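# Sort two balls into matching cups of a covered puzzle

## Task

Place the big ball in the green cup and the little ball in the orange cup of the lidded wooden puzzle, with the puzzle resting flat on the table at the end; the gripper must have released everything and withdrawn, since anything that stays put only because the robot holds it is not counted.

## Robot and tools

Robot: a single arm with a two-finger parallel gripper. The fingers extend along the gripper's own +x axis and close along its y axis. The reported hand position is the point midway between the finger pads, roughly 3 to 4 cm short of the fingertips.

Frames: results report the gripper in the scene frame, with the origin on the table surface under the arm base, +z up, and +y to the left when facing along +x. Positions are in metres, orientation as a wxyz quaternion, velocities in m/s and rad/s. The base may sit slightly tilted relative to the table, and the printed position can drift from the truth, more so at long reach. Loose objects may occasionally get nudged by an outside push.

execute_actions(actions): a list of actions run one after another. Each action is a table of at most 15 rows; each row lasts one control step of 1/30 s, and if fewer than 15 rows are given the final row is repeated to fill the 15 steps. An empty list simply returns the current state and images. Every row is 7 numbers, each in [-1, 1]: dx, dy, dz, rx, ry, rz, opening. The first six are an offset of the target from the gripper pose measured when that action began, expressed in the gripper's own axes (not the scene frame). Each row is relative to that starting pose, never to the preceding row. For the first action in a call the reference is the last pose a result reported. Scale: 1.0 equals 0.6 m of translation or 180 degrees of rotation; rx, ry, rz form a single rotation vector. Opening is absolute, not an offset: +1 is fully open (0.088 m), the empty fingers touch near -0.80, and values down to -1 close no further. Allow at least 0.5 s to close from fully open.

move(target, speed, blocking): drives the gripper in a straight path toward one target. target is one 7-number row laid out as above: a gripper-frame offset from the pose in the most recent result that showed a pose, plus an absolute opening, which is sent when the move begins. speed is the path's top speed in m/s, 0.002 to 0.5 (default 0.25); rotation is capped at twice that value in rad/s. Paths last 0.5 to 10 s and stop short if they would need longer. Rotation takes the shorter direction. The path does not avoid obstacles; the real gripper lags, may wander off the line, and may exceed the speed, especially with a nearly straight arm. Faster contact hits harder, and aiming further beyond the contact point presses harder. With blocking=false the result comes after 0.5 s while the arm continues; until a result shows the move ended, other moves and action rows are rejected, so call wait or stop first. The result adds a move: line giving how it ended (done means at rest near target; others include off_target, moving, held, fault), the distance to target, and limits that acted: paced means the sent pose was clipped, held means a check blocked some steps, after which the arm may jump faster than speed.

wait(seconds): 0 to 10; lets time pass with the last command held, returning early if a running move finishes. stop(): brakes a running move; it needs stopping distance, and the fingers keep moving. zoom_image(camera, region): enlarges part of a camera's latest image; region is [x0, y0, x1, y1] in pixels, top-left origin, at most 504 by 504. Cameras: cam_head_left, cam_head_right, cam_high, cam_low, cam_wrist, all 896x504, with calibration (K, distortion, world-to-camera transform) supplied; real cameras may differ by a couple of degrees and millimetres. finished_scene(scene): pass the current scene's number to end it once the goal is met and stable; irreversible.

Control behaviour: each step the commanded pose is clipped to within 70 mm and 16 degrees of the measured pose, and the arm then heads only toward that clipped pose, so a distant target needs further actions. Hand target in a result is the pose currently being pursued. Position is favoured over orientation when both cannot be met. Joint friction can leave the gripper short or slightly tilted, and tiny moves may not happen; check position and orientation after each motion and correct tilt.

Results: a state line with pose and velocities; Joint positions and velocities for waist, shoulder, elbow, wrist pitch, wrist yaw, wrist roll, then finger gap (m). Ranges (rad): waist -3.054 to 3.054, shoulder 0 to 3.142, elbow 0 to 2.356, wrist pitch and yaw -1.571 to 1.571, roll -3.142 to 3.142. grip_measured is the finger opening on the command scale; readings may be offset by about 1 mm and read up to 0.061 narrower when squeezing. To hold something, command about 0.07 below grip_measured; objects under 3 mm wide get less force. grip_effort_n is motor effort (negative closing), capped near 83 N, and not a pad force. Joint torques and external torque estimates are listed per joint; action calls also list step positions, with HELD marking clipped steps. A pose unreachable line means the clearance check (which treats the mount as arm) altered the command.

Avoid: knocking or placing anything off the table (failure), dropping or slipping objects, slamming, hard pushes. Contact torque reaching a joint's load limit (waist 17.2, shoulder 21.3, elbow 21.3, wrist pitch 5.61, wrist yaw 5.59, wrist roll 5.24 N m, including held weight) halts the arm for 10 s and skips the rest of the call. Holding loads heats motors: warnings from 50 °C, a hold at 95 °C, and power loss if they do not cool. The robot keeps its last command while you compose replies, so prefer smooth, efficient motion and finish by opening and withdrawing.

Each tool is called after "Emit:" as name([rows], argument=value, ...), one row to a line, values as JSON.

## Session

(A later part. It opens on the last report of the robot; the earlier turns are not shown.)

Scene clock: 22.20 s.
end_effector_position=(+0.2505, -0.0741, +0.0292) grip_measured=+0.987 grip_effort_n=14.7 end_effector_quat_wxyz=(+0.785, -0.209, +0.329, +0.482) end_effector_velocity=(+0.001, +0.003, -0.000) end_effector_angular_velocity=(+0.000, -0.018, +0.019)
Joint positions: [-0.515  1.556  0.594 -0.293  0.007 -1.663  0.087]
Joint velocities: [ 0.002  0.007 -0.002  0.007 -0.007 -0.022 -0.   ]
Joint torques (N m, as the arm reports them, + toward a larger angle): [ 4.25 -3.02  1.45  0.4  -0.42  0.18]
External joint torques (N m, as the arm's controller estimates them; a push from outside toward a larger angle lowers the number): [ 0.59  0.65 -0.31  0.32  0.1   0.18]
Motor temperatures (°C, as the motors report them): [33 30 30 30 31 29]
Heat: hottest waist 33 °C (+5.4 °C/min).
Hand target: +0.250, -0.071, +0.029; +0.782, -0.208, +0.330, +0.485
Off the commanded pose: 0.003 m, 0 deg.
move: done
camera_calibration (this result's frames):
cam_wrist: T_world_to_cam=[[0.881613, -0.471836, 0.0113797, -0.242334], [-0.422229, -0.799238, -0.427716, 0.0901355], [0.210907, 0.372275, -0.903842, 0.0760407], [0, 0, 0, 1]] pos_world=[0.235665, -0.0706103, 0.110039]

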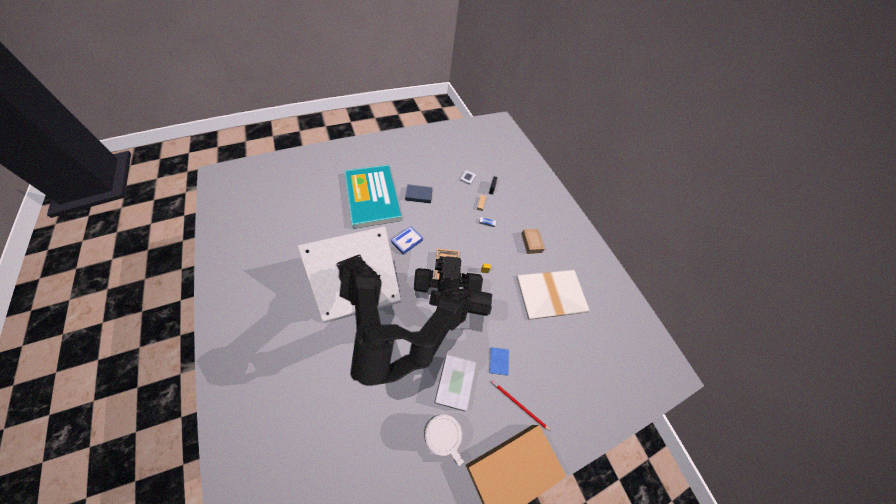

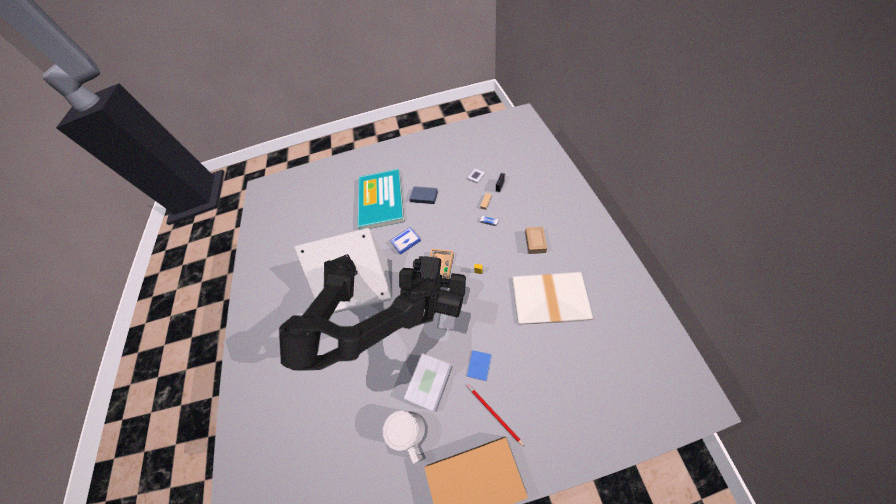

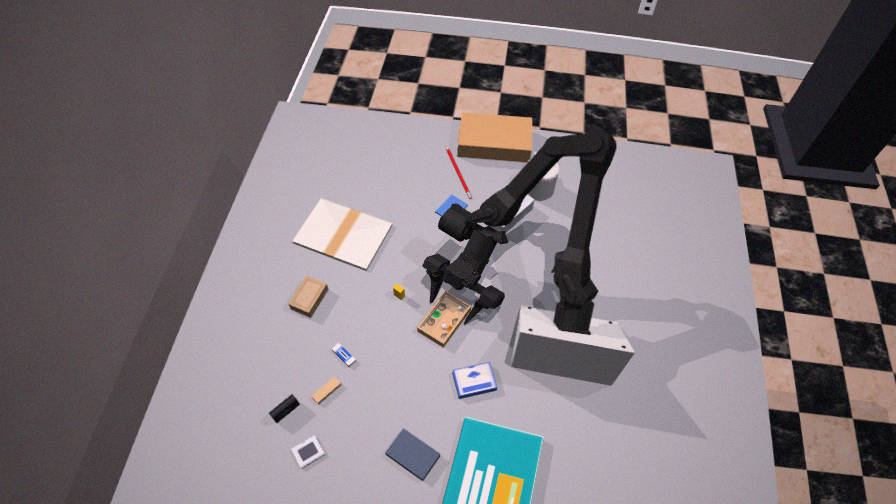

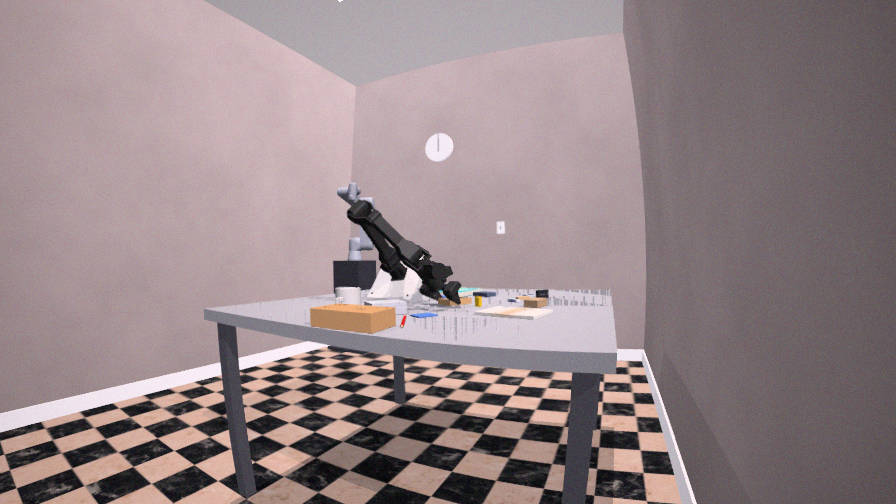

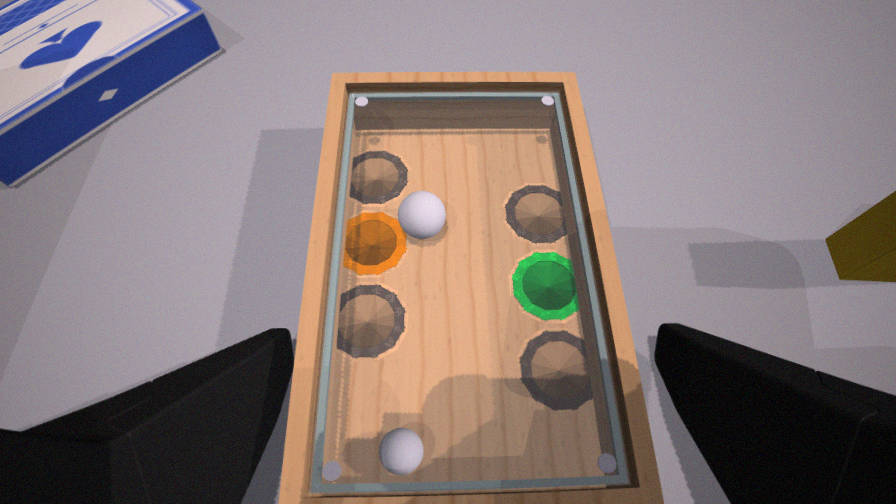

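Emit:
move(target=[0.0, 0.007, 0.0, 0.003, 0, 0.005, 1.0], speed=0.03)

Scene clock: 23.47 s.
end_effector_position=(+0.2483, -0.0725, +0.0292) grip_measured=+0.987 grip_effort_n=14.7 end_effector_quat_wxyz=(+0.782, -0.205, +0.331, +0.487) end_effector_velocity=(-0.007, +0.004, -0.000) end_effector_angular_velocity=(+0.015, +0.013, +0.019)
Joint positions: [-0.514  1.557  0.594 -0.304  0.007 -1.659  0.087]
Joint velocities: [-0.007 -0.002 -0.007 -0.022 -0.007 -0.007 -0.   ]
Joint torques (N m, as the arm reports them, + toward a larger angle): [ 3.64 -4.04  1.51  0.04 -0.53  0.18]
External joint torques (N m, as the arm's controller estimates them; a push from outside toward a larger angle lowers the number): [ 0.   -0.38 -0.23 -0.04 -0.02  0.17]
Motor temperatures (°C, as the motors report them): [34 30 30 30 31 29]
Heat: hottest waist 34 °C (+7.7 °C/min).
Hand target: +0.247, -0.072, +0.029; +0.782, -0.202, +0.333, +0.487
Off the commanded pose: 0.002 m, 0 deg.
move: done
camera_calibration (this result's frames):
cam_wrist: T_world_to_cam=[[0.884634, -0.466286, 0.000539001, -0.239757], [-0.421145, -0.799488, -0.428317, 0.0902458], [0.200149, 0.378677, -0.903628, 0.079123], [0, 0, 0, 1]] pos_world=[0.234267, -0.0696067, 0.110281]

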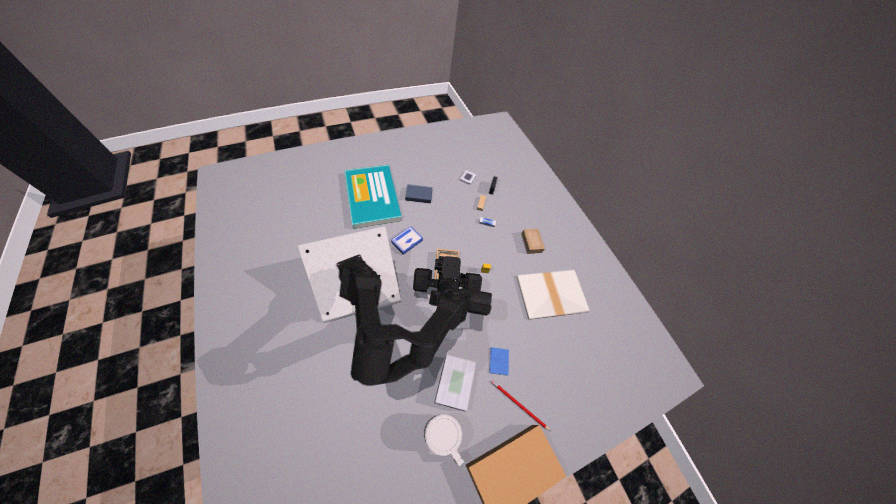

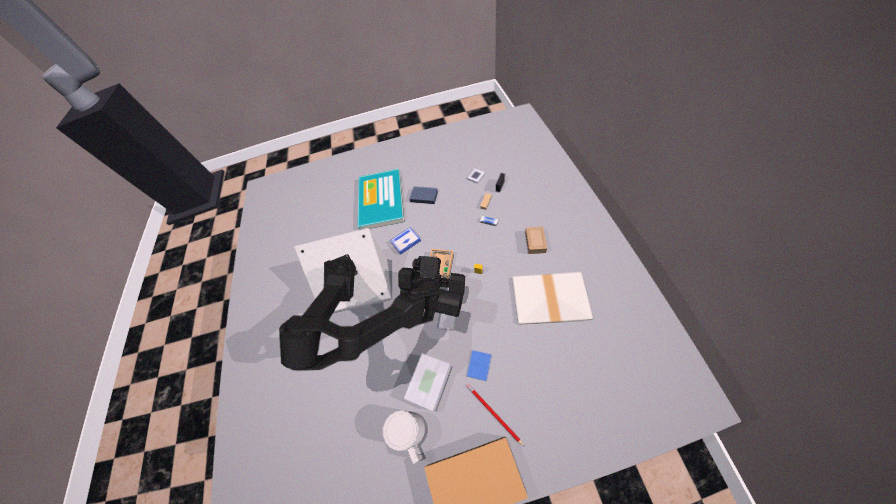

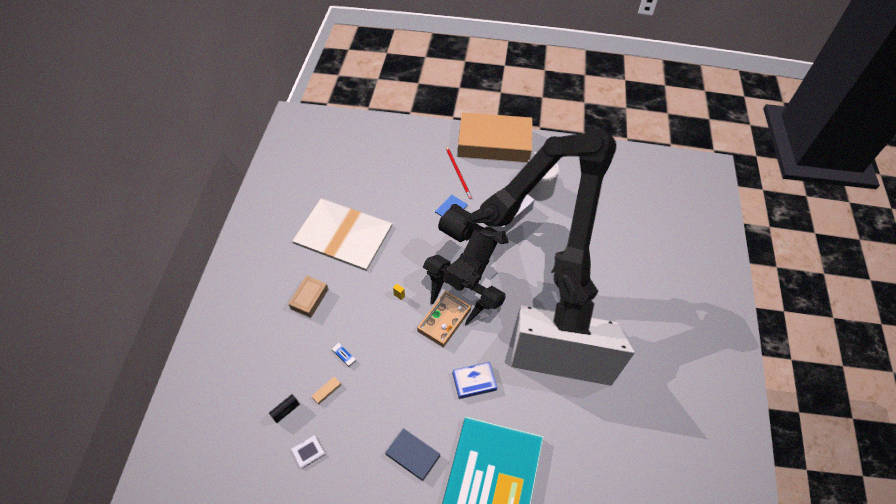

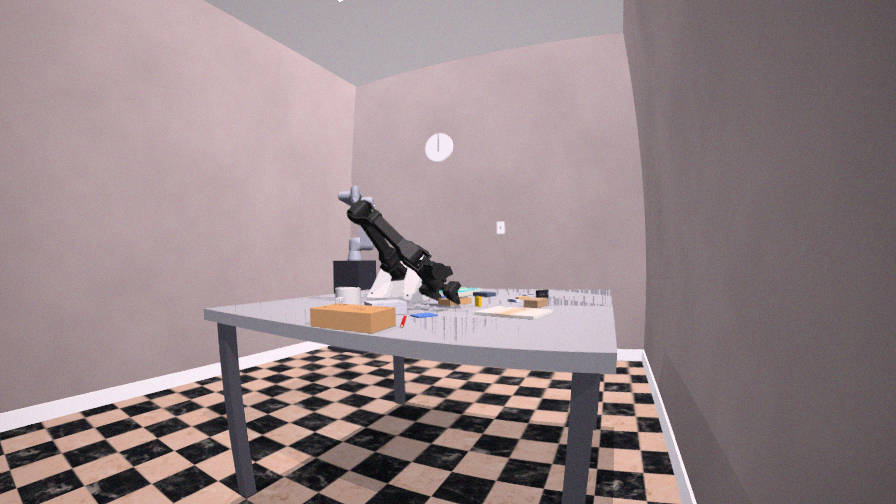

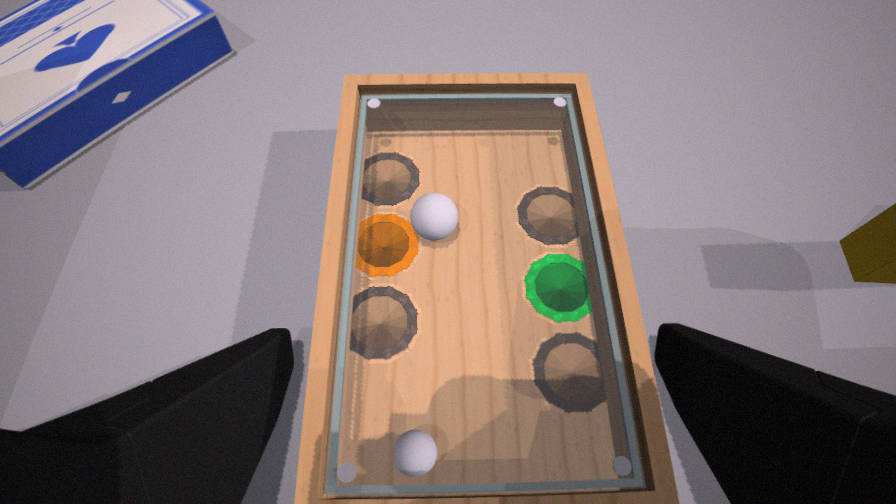

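Emit:
execute_actions([
  [[0,0,0,0,0,0,0.95],[0,0,0,0,0,0,0.92],[0,0,0,0,0,0,0.89],[0,0,0,0,0,0,0.86],[0,0,0,0,0,0,0.83],[0,0,0,0,0,0,0.80],[0,0,0,0,0,0,0.78],[0,0,0,0,0,0,0.76],[0,0,0,0,0,0,0.74],[0,0,0,0,0,0,0.72],[0,0,0,0,0,0,0.70],[0,0,0,0,0,0,0.69],[0,0,0,0,0,0,0.68],[0,0,0,0,0,0,0.67],[0,0,0,0,0,0,0.66]],
  [[0,0,0,0,0,0,0.65],[0,0,0,0,0,0,0.64],[0,0,0,0,0,0,0.63],[0,0,0,0,0,0,0.62],[0,0,0,0,0,0,0.61],[0,0,0,0,0,0,0.60],[0,0,0,0,0,0,0.59],[0,0,0,0,0,0,0.58],[0,0,0,0,0,0,0.57],[0,0,0,0,0,0,0.56],[0,0,0,0,0,0,0.55],[0,0,0,0,0,0,0.54],[0,0,0,0,0,0,0.53],[0,0,0,0,0,0,0.52],[0,0,0,0,0,0,0.52]],
])

Scene clock: 24.87 s.
end_effector_position=(+0.2481, -0.0723, +0.0293) grip_measured=+0.563 grip_effort_n=-83.5 end_effector_quat_wxyz=(+0.782, -0.205, +0.331, +0.487) end_effector_velocity=(-0.002, +0.001, +0.001) end_effector_angular_velocity=(+0.003, -0.011, +0.019)
Joint positions: [-0.514  1.557  0.594 -0.306  0.007 -1.659  0.067]
Joint velocities: [-0.002 -0.002 -0.002 -0.007 -0.007 -0.022 -0.007]
Joint torques (N m, as the arm reports them, + toward a larger angle): [ 3.75 -3.74  1.91  0.25 -0.55  0.01]
External joint torques (N m, as the arm's controller estimates them; a push from outside toward a larger angle lowers the number): [ 0.08 -0.06  0.15  0.18 -0.04  0.01]
External joint torques at the end of the 1st action: [ 0.11 -0.07  0.13  0.2  -0.07 -0.01]
Motor temperatures (°C, as the motors report them): [34 30 30 30 31 29]
Heat: hottest waist 34 °C (+7.2 °C/min).
Hand target: +0.248, -0.072, +0.029; +0.782, -0.205, +0.331, +0.487
Off the commanded pose: 0.000 m, 0 deg.
Step readings (end_effector_position; steps 1 to 15: 1st action; 16 to 30: 2nd action):
0: (+0.2482, -0.0724, +0.0293)
1: (+0.2482, -0.0724, +0.0293)
2: (+0.2482, -0.0724, +0.0293)
4: (+0.2482, -0.0724, +0.0293)
8: (+0.2482, -0.0724, +0.0293)
15: (+0.2482, -0.0724, +0.0293)
16: (+0.2482, -0.0724, +0.0293)
17: (+0.2482, -0.0724, +0.0293)
19: (+0.2482, -0.0724, +0.0293)
23: (+0.2482, -0.0724, +0.0293)
30: end_effector_position above
camera_calibration (this result's frames):
cam_wrist: T_world_to_cam=[[0.884868, -0.465841, -0.000527078, -0.239506], [-0.421057, -0.799315, -0.428727, 0.0903176], [0.199297, 0.379589, -0.903434, 0.0794235], [0, 0, 0, 1]] pos_world=[0.234132, -0.0695279, 0.110349]

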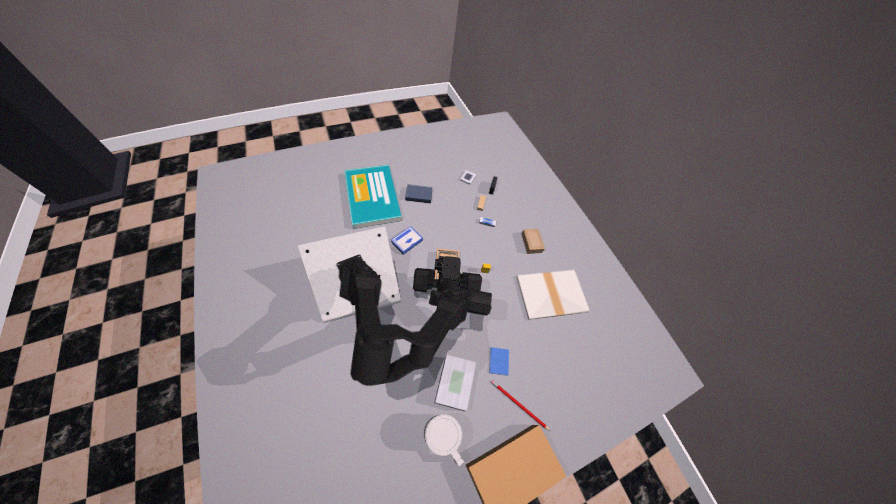

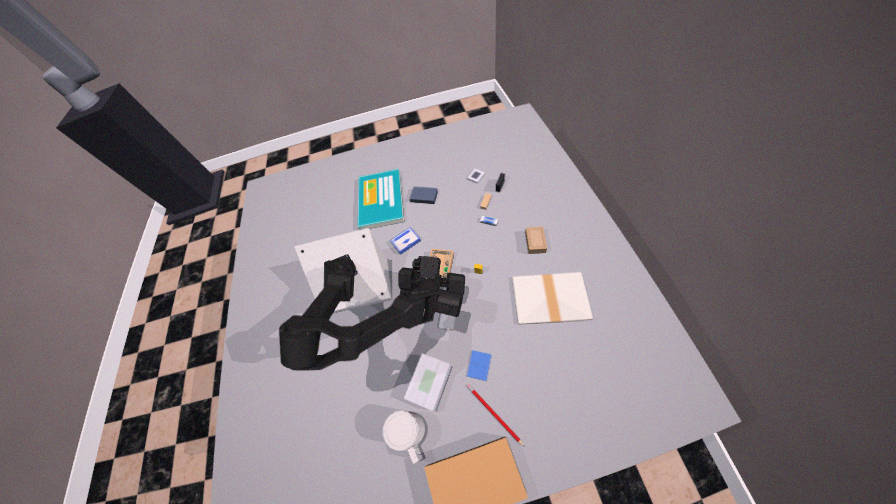

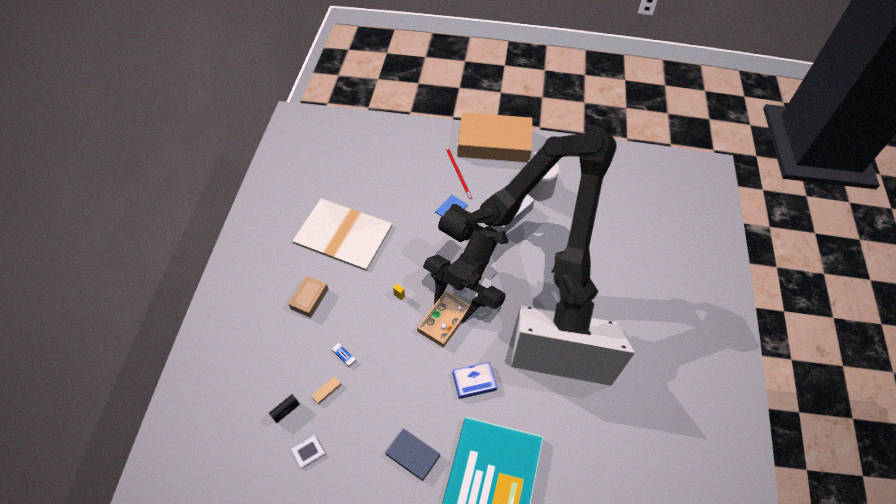

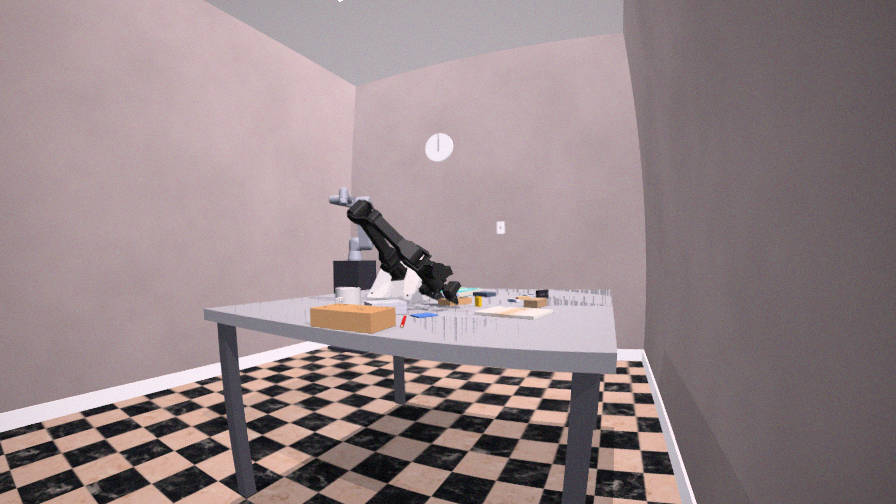

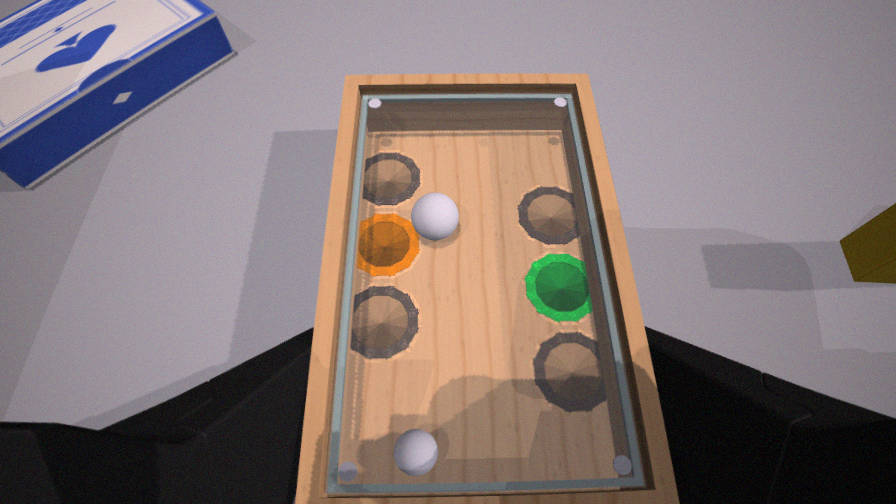

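Emit:
execute_actions([
  [[-0.001,0,0.001,0,0,0,0.49],[-0.002,0,0.002,0,0,0,0.49],[-0.003,0,0.003,0.001,-0.0007,0.001,0.49],[-0.0045,0,0.0044,0.002,-0.0015,0.002,0.49],[-0.006,0,0.0058,0.003,-0.0023,0.003,0.49],[-0.0075,0,0.0073,0.004,-0.003,0.004,0.49],[-0.009,0,0.0087,0.005,-0.0038,0.005,0.49],[-0.0105,0,0.0102,0.006,-0.0046,0.006,0.49],[-0.012,0,0.0116,0.007,-0.0053,0.007,0.49],[-0.013,0,0.0126,0.008,-0.006,0.008,0.49],[-0.014,0,0.0136,0.009,-0.0068,0.009,0.49],[-0.015,0,0.0146,0.0103,-0.0078,0.0106,0.49],[-0.016,0,0.0155,0.0103,-0.0078,0.0106,0.49],[-0.016,0,0.0155,0.0103,-0.0078,0.0106,0.49],[-0.016,0,0.0155,0.0103,-0.0078,0.0106,0.49]],
])

Emit:
wait(seconds=0.3)

Scene clock: 28.77 s.
end_effector_position=(+0.2449, -0.0709, +0.0366) grip_measured=+0.562 grip_effort_n=-83.5 end_effector_quat_wxyz=(+0.777, -0.184, +0.337, +0.499) end_effector_velocity=(+0.005, -0.007, +0.020) end_effector_angular_velocity=(+0.045, +0.022, -0.012)
Joint positions: [-0.5    1.548  0.617 -0.378  0.002 -1.616  0.067]
Joint velocities: [ 0.032 -0.042  0.061 -0.125 -0.022  0.066  0.   ]
Joint torques (N m, as the arm reports them, + toward a larger angle): [ 4.37 -4.7   2.47 -0.01 -0.88  0.18]
External joint torques (N m, as the arm's controller estimates them; a push from outside toward a larger angle lowers the number): [ 0.75 -1.1   0.67 -0.04 -0.37  0.17]
Motor temperatures (°C, as the motors report them): [34 30 30 30 31 29]
Heat: hottest waist 34 °C (+6.3 °C/min).
Hand target: +0.248, -0.072, +0.042; +0.781, -0.181, +0.333, +0.497
Off the commanded pose: 0.007 m, 1 deg.
Step readings (end_effector_position):
0: (+0.2481, -0.0723, +0.0293)
1: (+0.2481, -0.0723, +0.0293)
2: (+0.2481, -0.0723, +0.0293)
4: (+0.2478, -0.0721, +0.0293)
8: (+0.2449, -0.0705, +0.0307)
15: end_effector_position above
camera_calibration (this result's frames):
cam_wrist: T_world_to_cam=[[0.887119, -0.459, -0.0483635, -0.234267], [-0.431873, -0.788561, -0.437788, 0.0969877], [0.162807, 0.409257, -0.897777, 0.0969203], [0, 0, 0, 1]] pos_world=[0.23393, -0.0707131, 0.118143]

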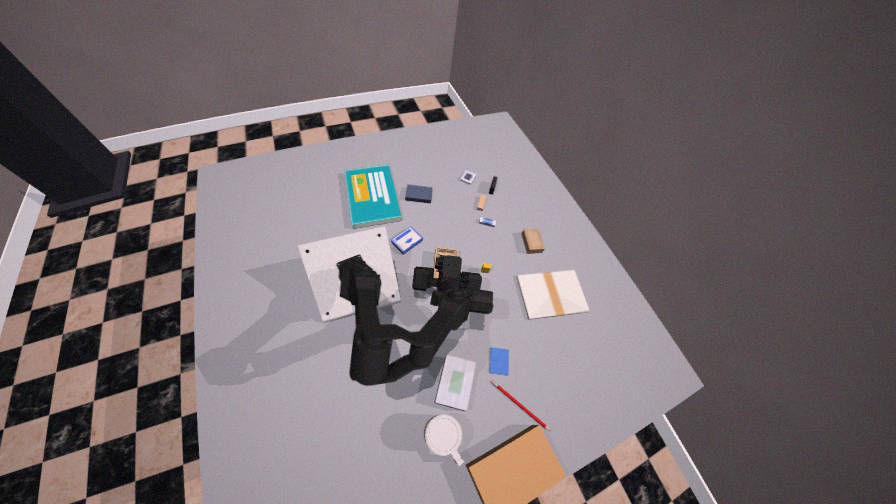

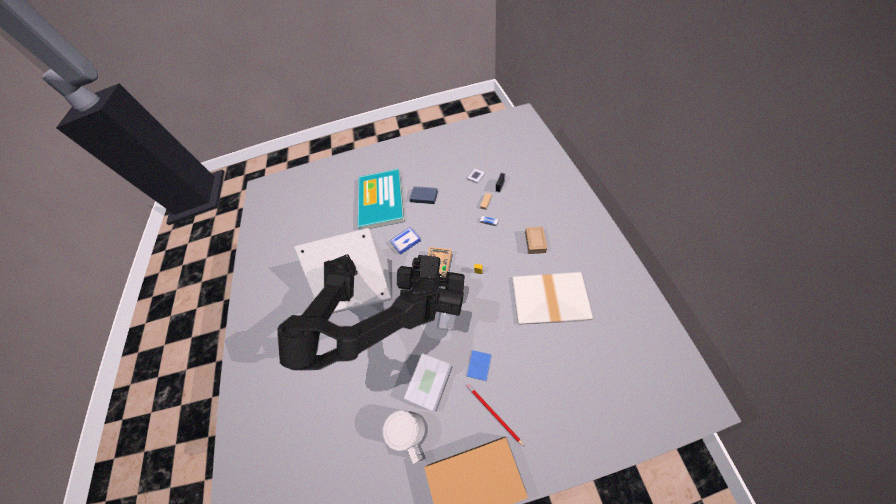

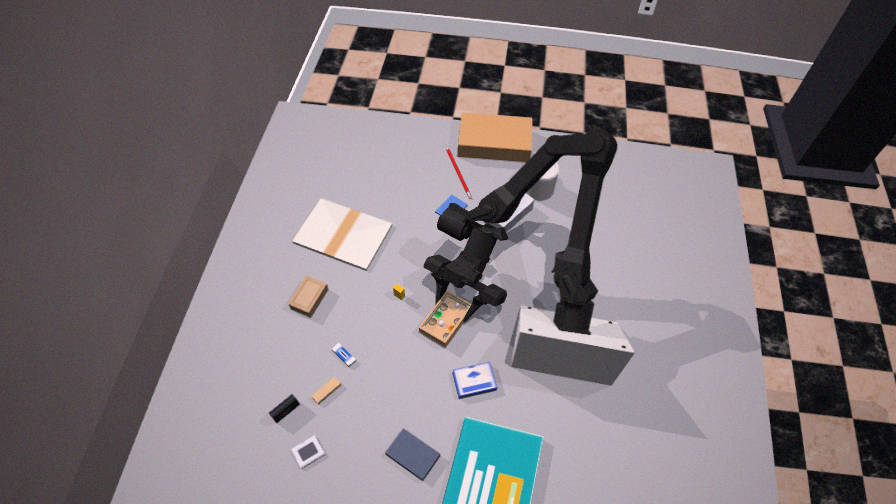

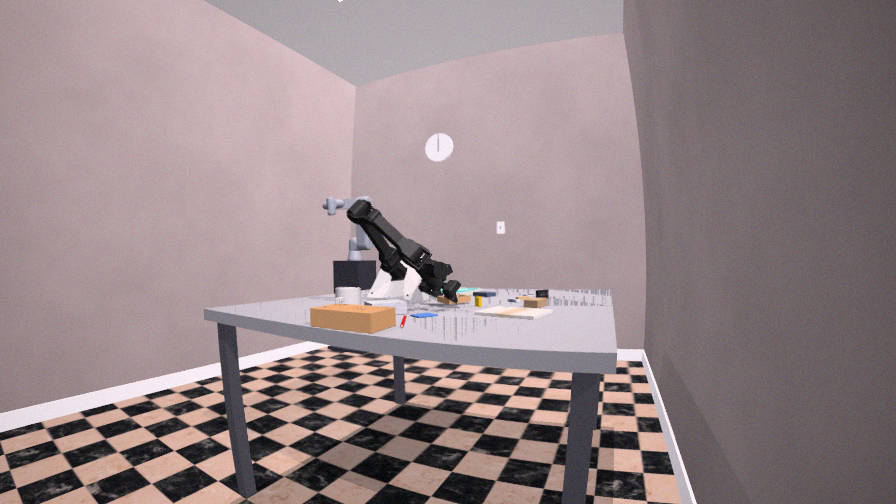

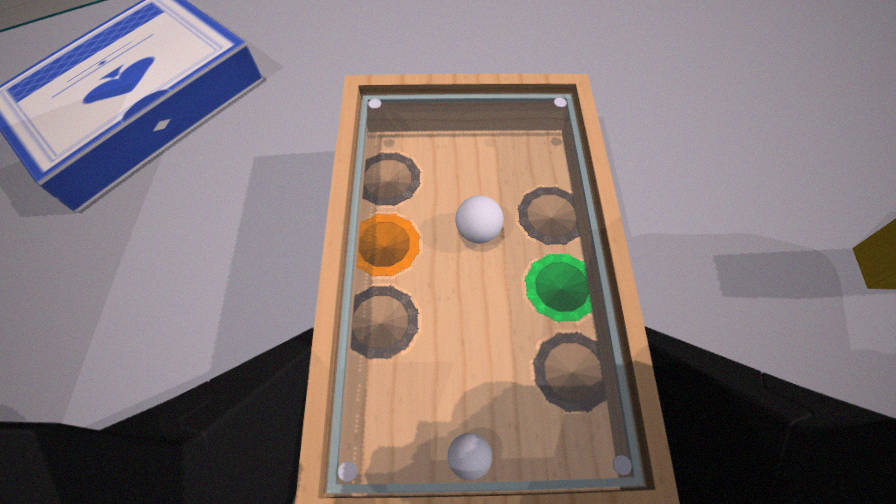

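Scene clock: 29.07 s.
end_effector_position=(+0.2447, -0.0708, +0.0384) grip_measured=+0.562 grip_effort_n=-83.5 end_effector_quat_wxyz=(+0.777, -0.180, +0.338, +0.500) end_effector_velocity=(-0.002, +0.001, +0.003) end_effector_angular_velocity=(+0.009, -0.003, +0.015)
Joint positions: [-0.496  1.546  0.623 -0.393 -0.    -1.607  0.067]
Joint velocities: [ 0.002 -0.007  0.002 -0.022 -0.007 -0.007  0.   ]
Joint torques (N m, as the arm reports them, + toward a larger angle): [ 4.43 -4.84  2.69  0.   -0.91  0.17]
External joint torques (N m, as the arm's controller estimates them; a push from outside toward a larger angle lowers the number): [ 0.76 -1.17  0.79 -0.04 -0.39  0.16]
Motor temperatures (°C, as the motors report them): [34 30 30 30 31 29]
Heat: hottest waist 34 °C (+6.2 °C/min).
Hand target: +0.248, -0.072, +0.042; +0.781, -0.181, +0.333, +0.497
Off the commanded pose: 0.006 m, 1 deg.
wait: 0.30 s; at rest by 0.20 s
camera_calibration (this result's frames):
cam_wrist: T_world_to_cam=[[0.887008, -0.45825, -0.0567835, -0.233562], [-0.434159, -0.785792, -0.440497, 0.0986087], [0.157238, 0.415377, -0.895956, 0.100314], [0, 0, 0, 1]] pos_world=[0.23421, -0.0712122, 0.120052]

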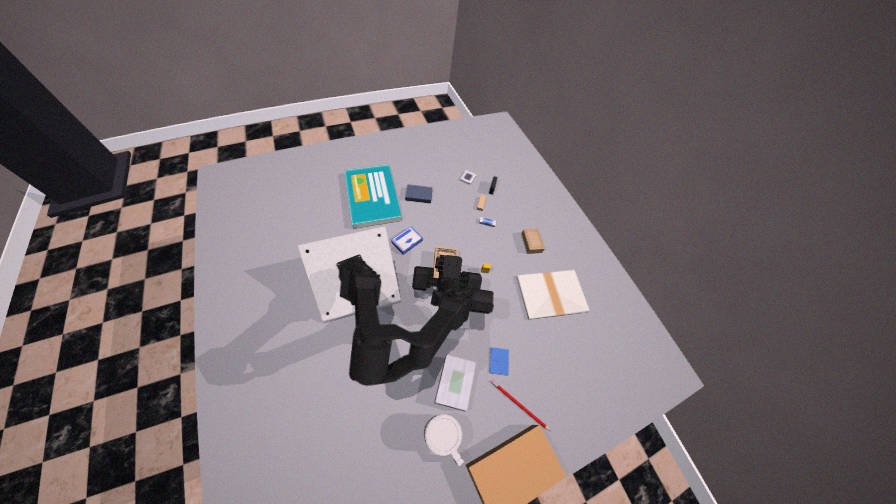

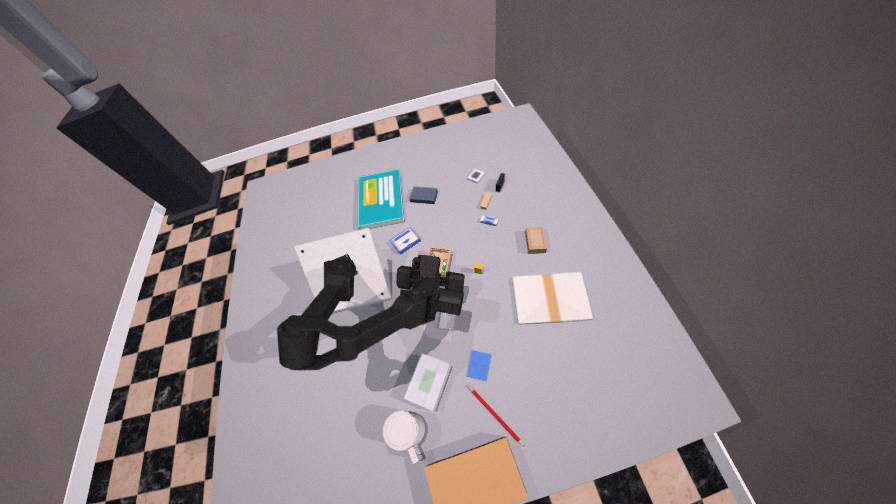

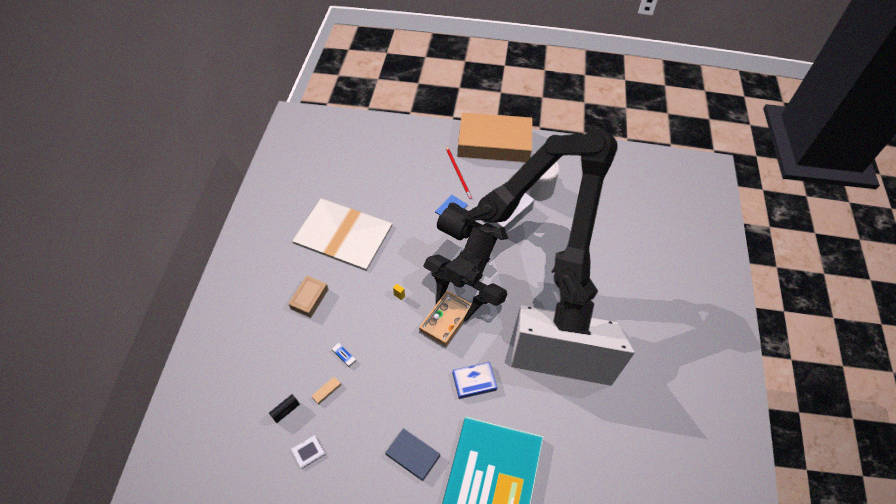

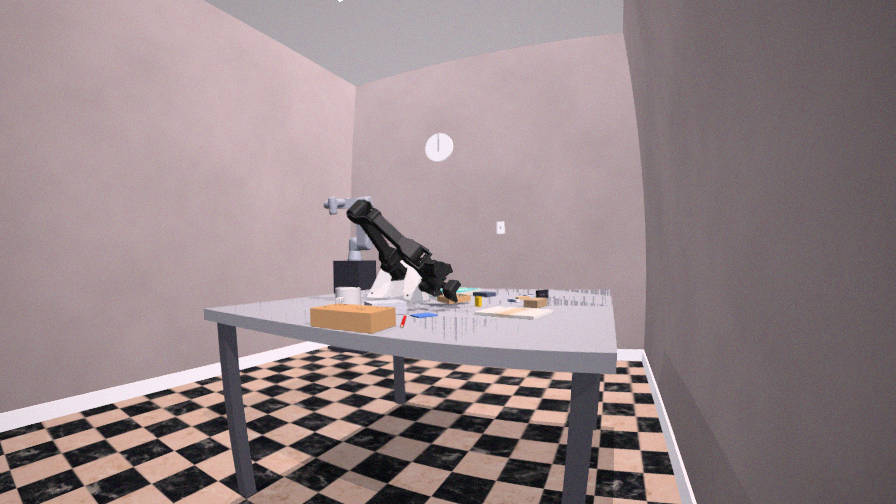

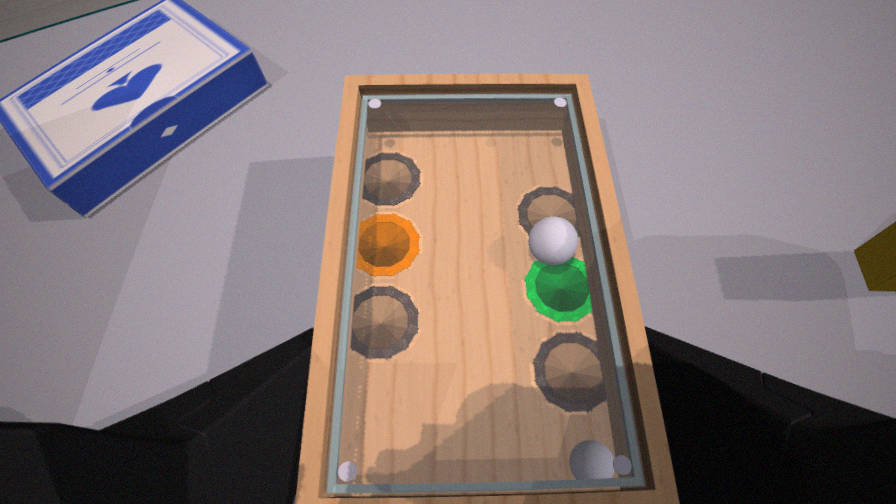

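Emit:
wait(seconds=0.3)

Scene clock: 30.43 s.
end_effector_position=(+0.2445, -0.0707, +0.0386) grip_measured=+0.562 grip_effort_n=-83.5 end_effector_quat_wxyz=(+0.776, -0.180, +0.338, +0.501) end_effector_velocity=(-0.001, +0.001, +0.002) end_effector_angular_velocity=(+0.019, -0.008, +0.000)
Joint positions: [-0.496  1.545  0.623 -0.394 -0.001 -1.606  0.067]
Joint velocities: [-0.007 -0.007 -0.002 -0.007 -0.022 -0.007 -0.   ]
Joint torques (N m, as the arm reports them, + toward a larger angle): [ 4.42 -4.81  2.69  0.   -0.89  0.17]
External joint torques (N m, as the arm's controller estimates them; a push from outside toward a larger angle lowers the number): [ 0.76 -1.15  0.77 -0.05 -0.37  0.17]
Motor temperatures (°C, as the motors report them): [34 30 30 30 31 29]
Heat: hottest waist 34 °C (+5.9 °C/min).
Hand target: +0.248, -0.072, +0.042; +0.781, -0.181, +0.333, +0.497
Off the commanded pose: 0.006 m, 1 deg.
wait: 0.30 s; at rest from the start
camera_calibration (this result's frames):
cam_wrist: T_world_to_cam=[[0.887052, -0.457994, -0.0581399, -0.233315], [-0.434418, -0.785418, -0.440908, 0.0988222], [0.156269, 0.416365, -0.895667, 0.100795], [0, 0, 0, 1]] pos_world=[0.234142, -0.071208, 0.120286]

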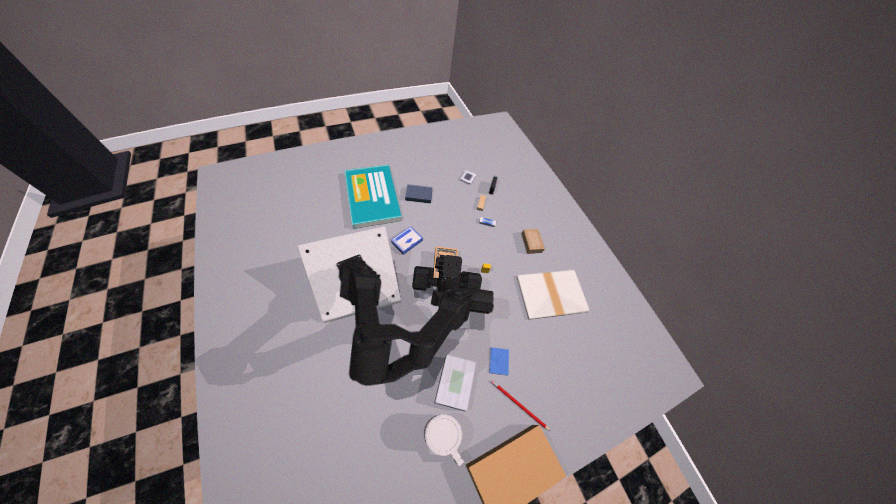

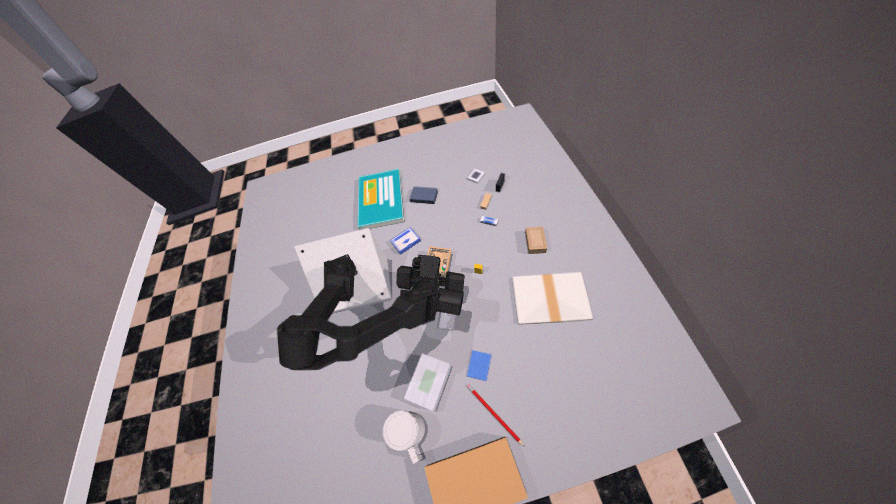

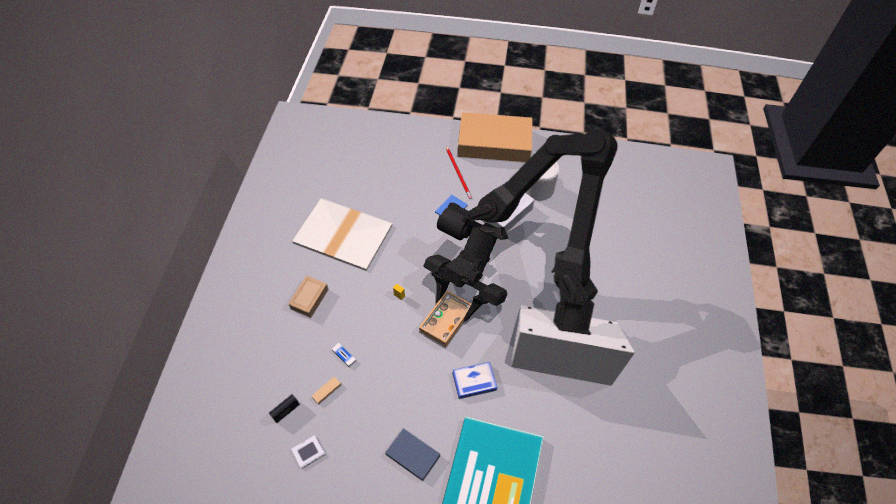

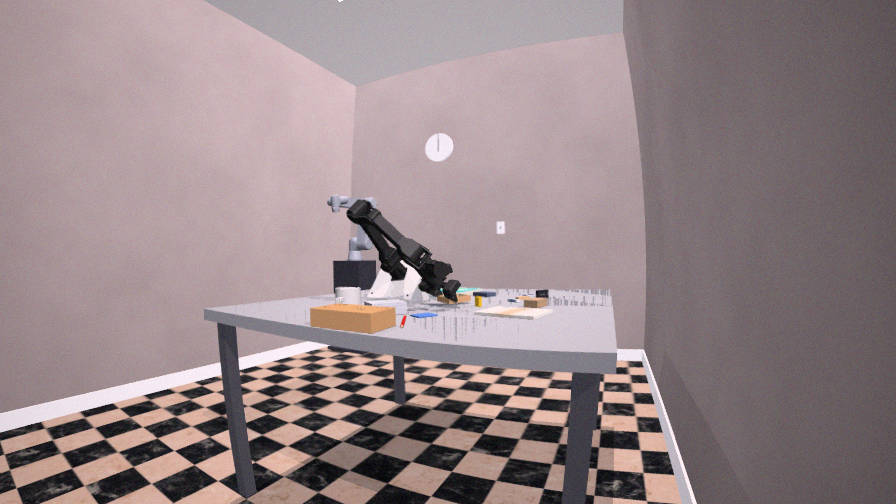

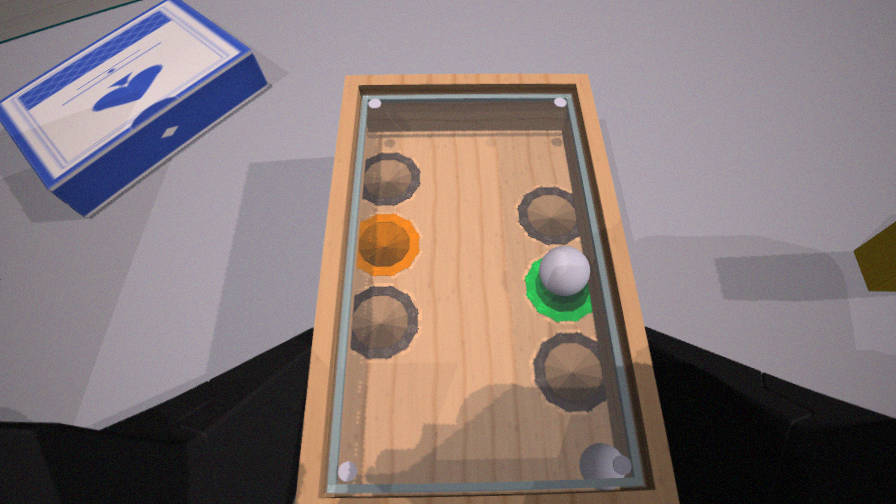

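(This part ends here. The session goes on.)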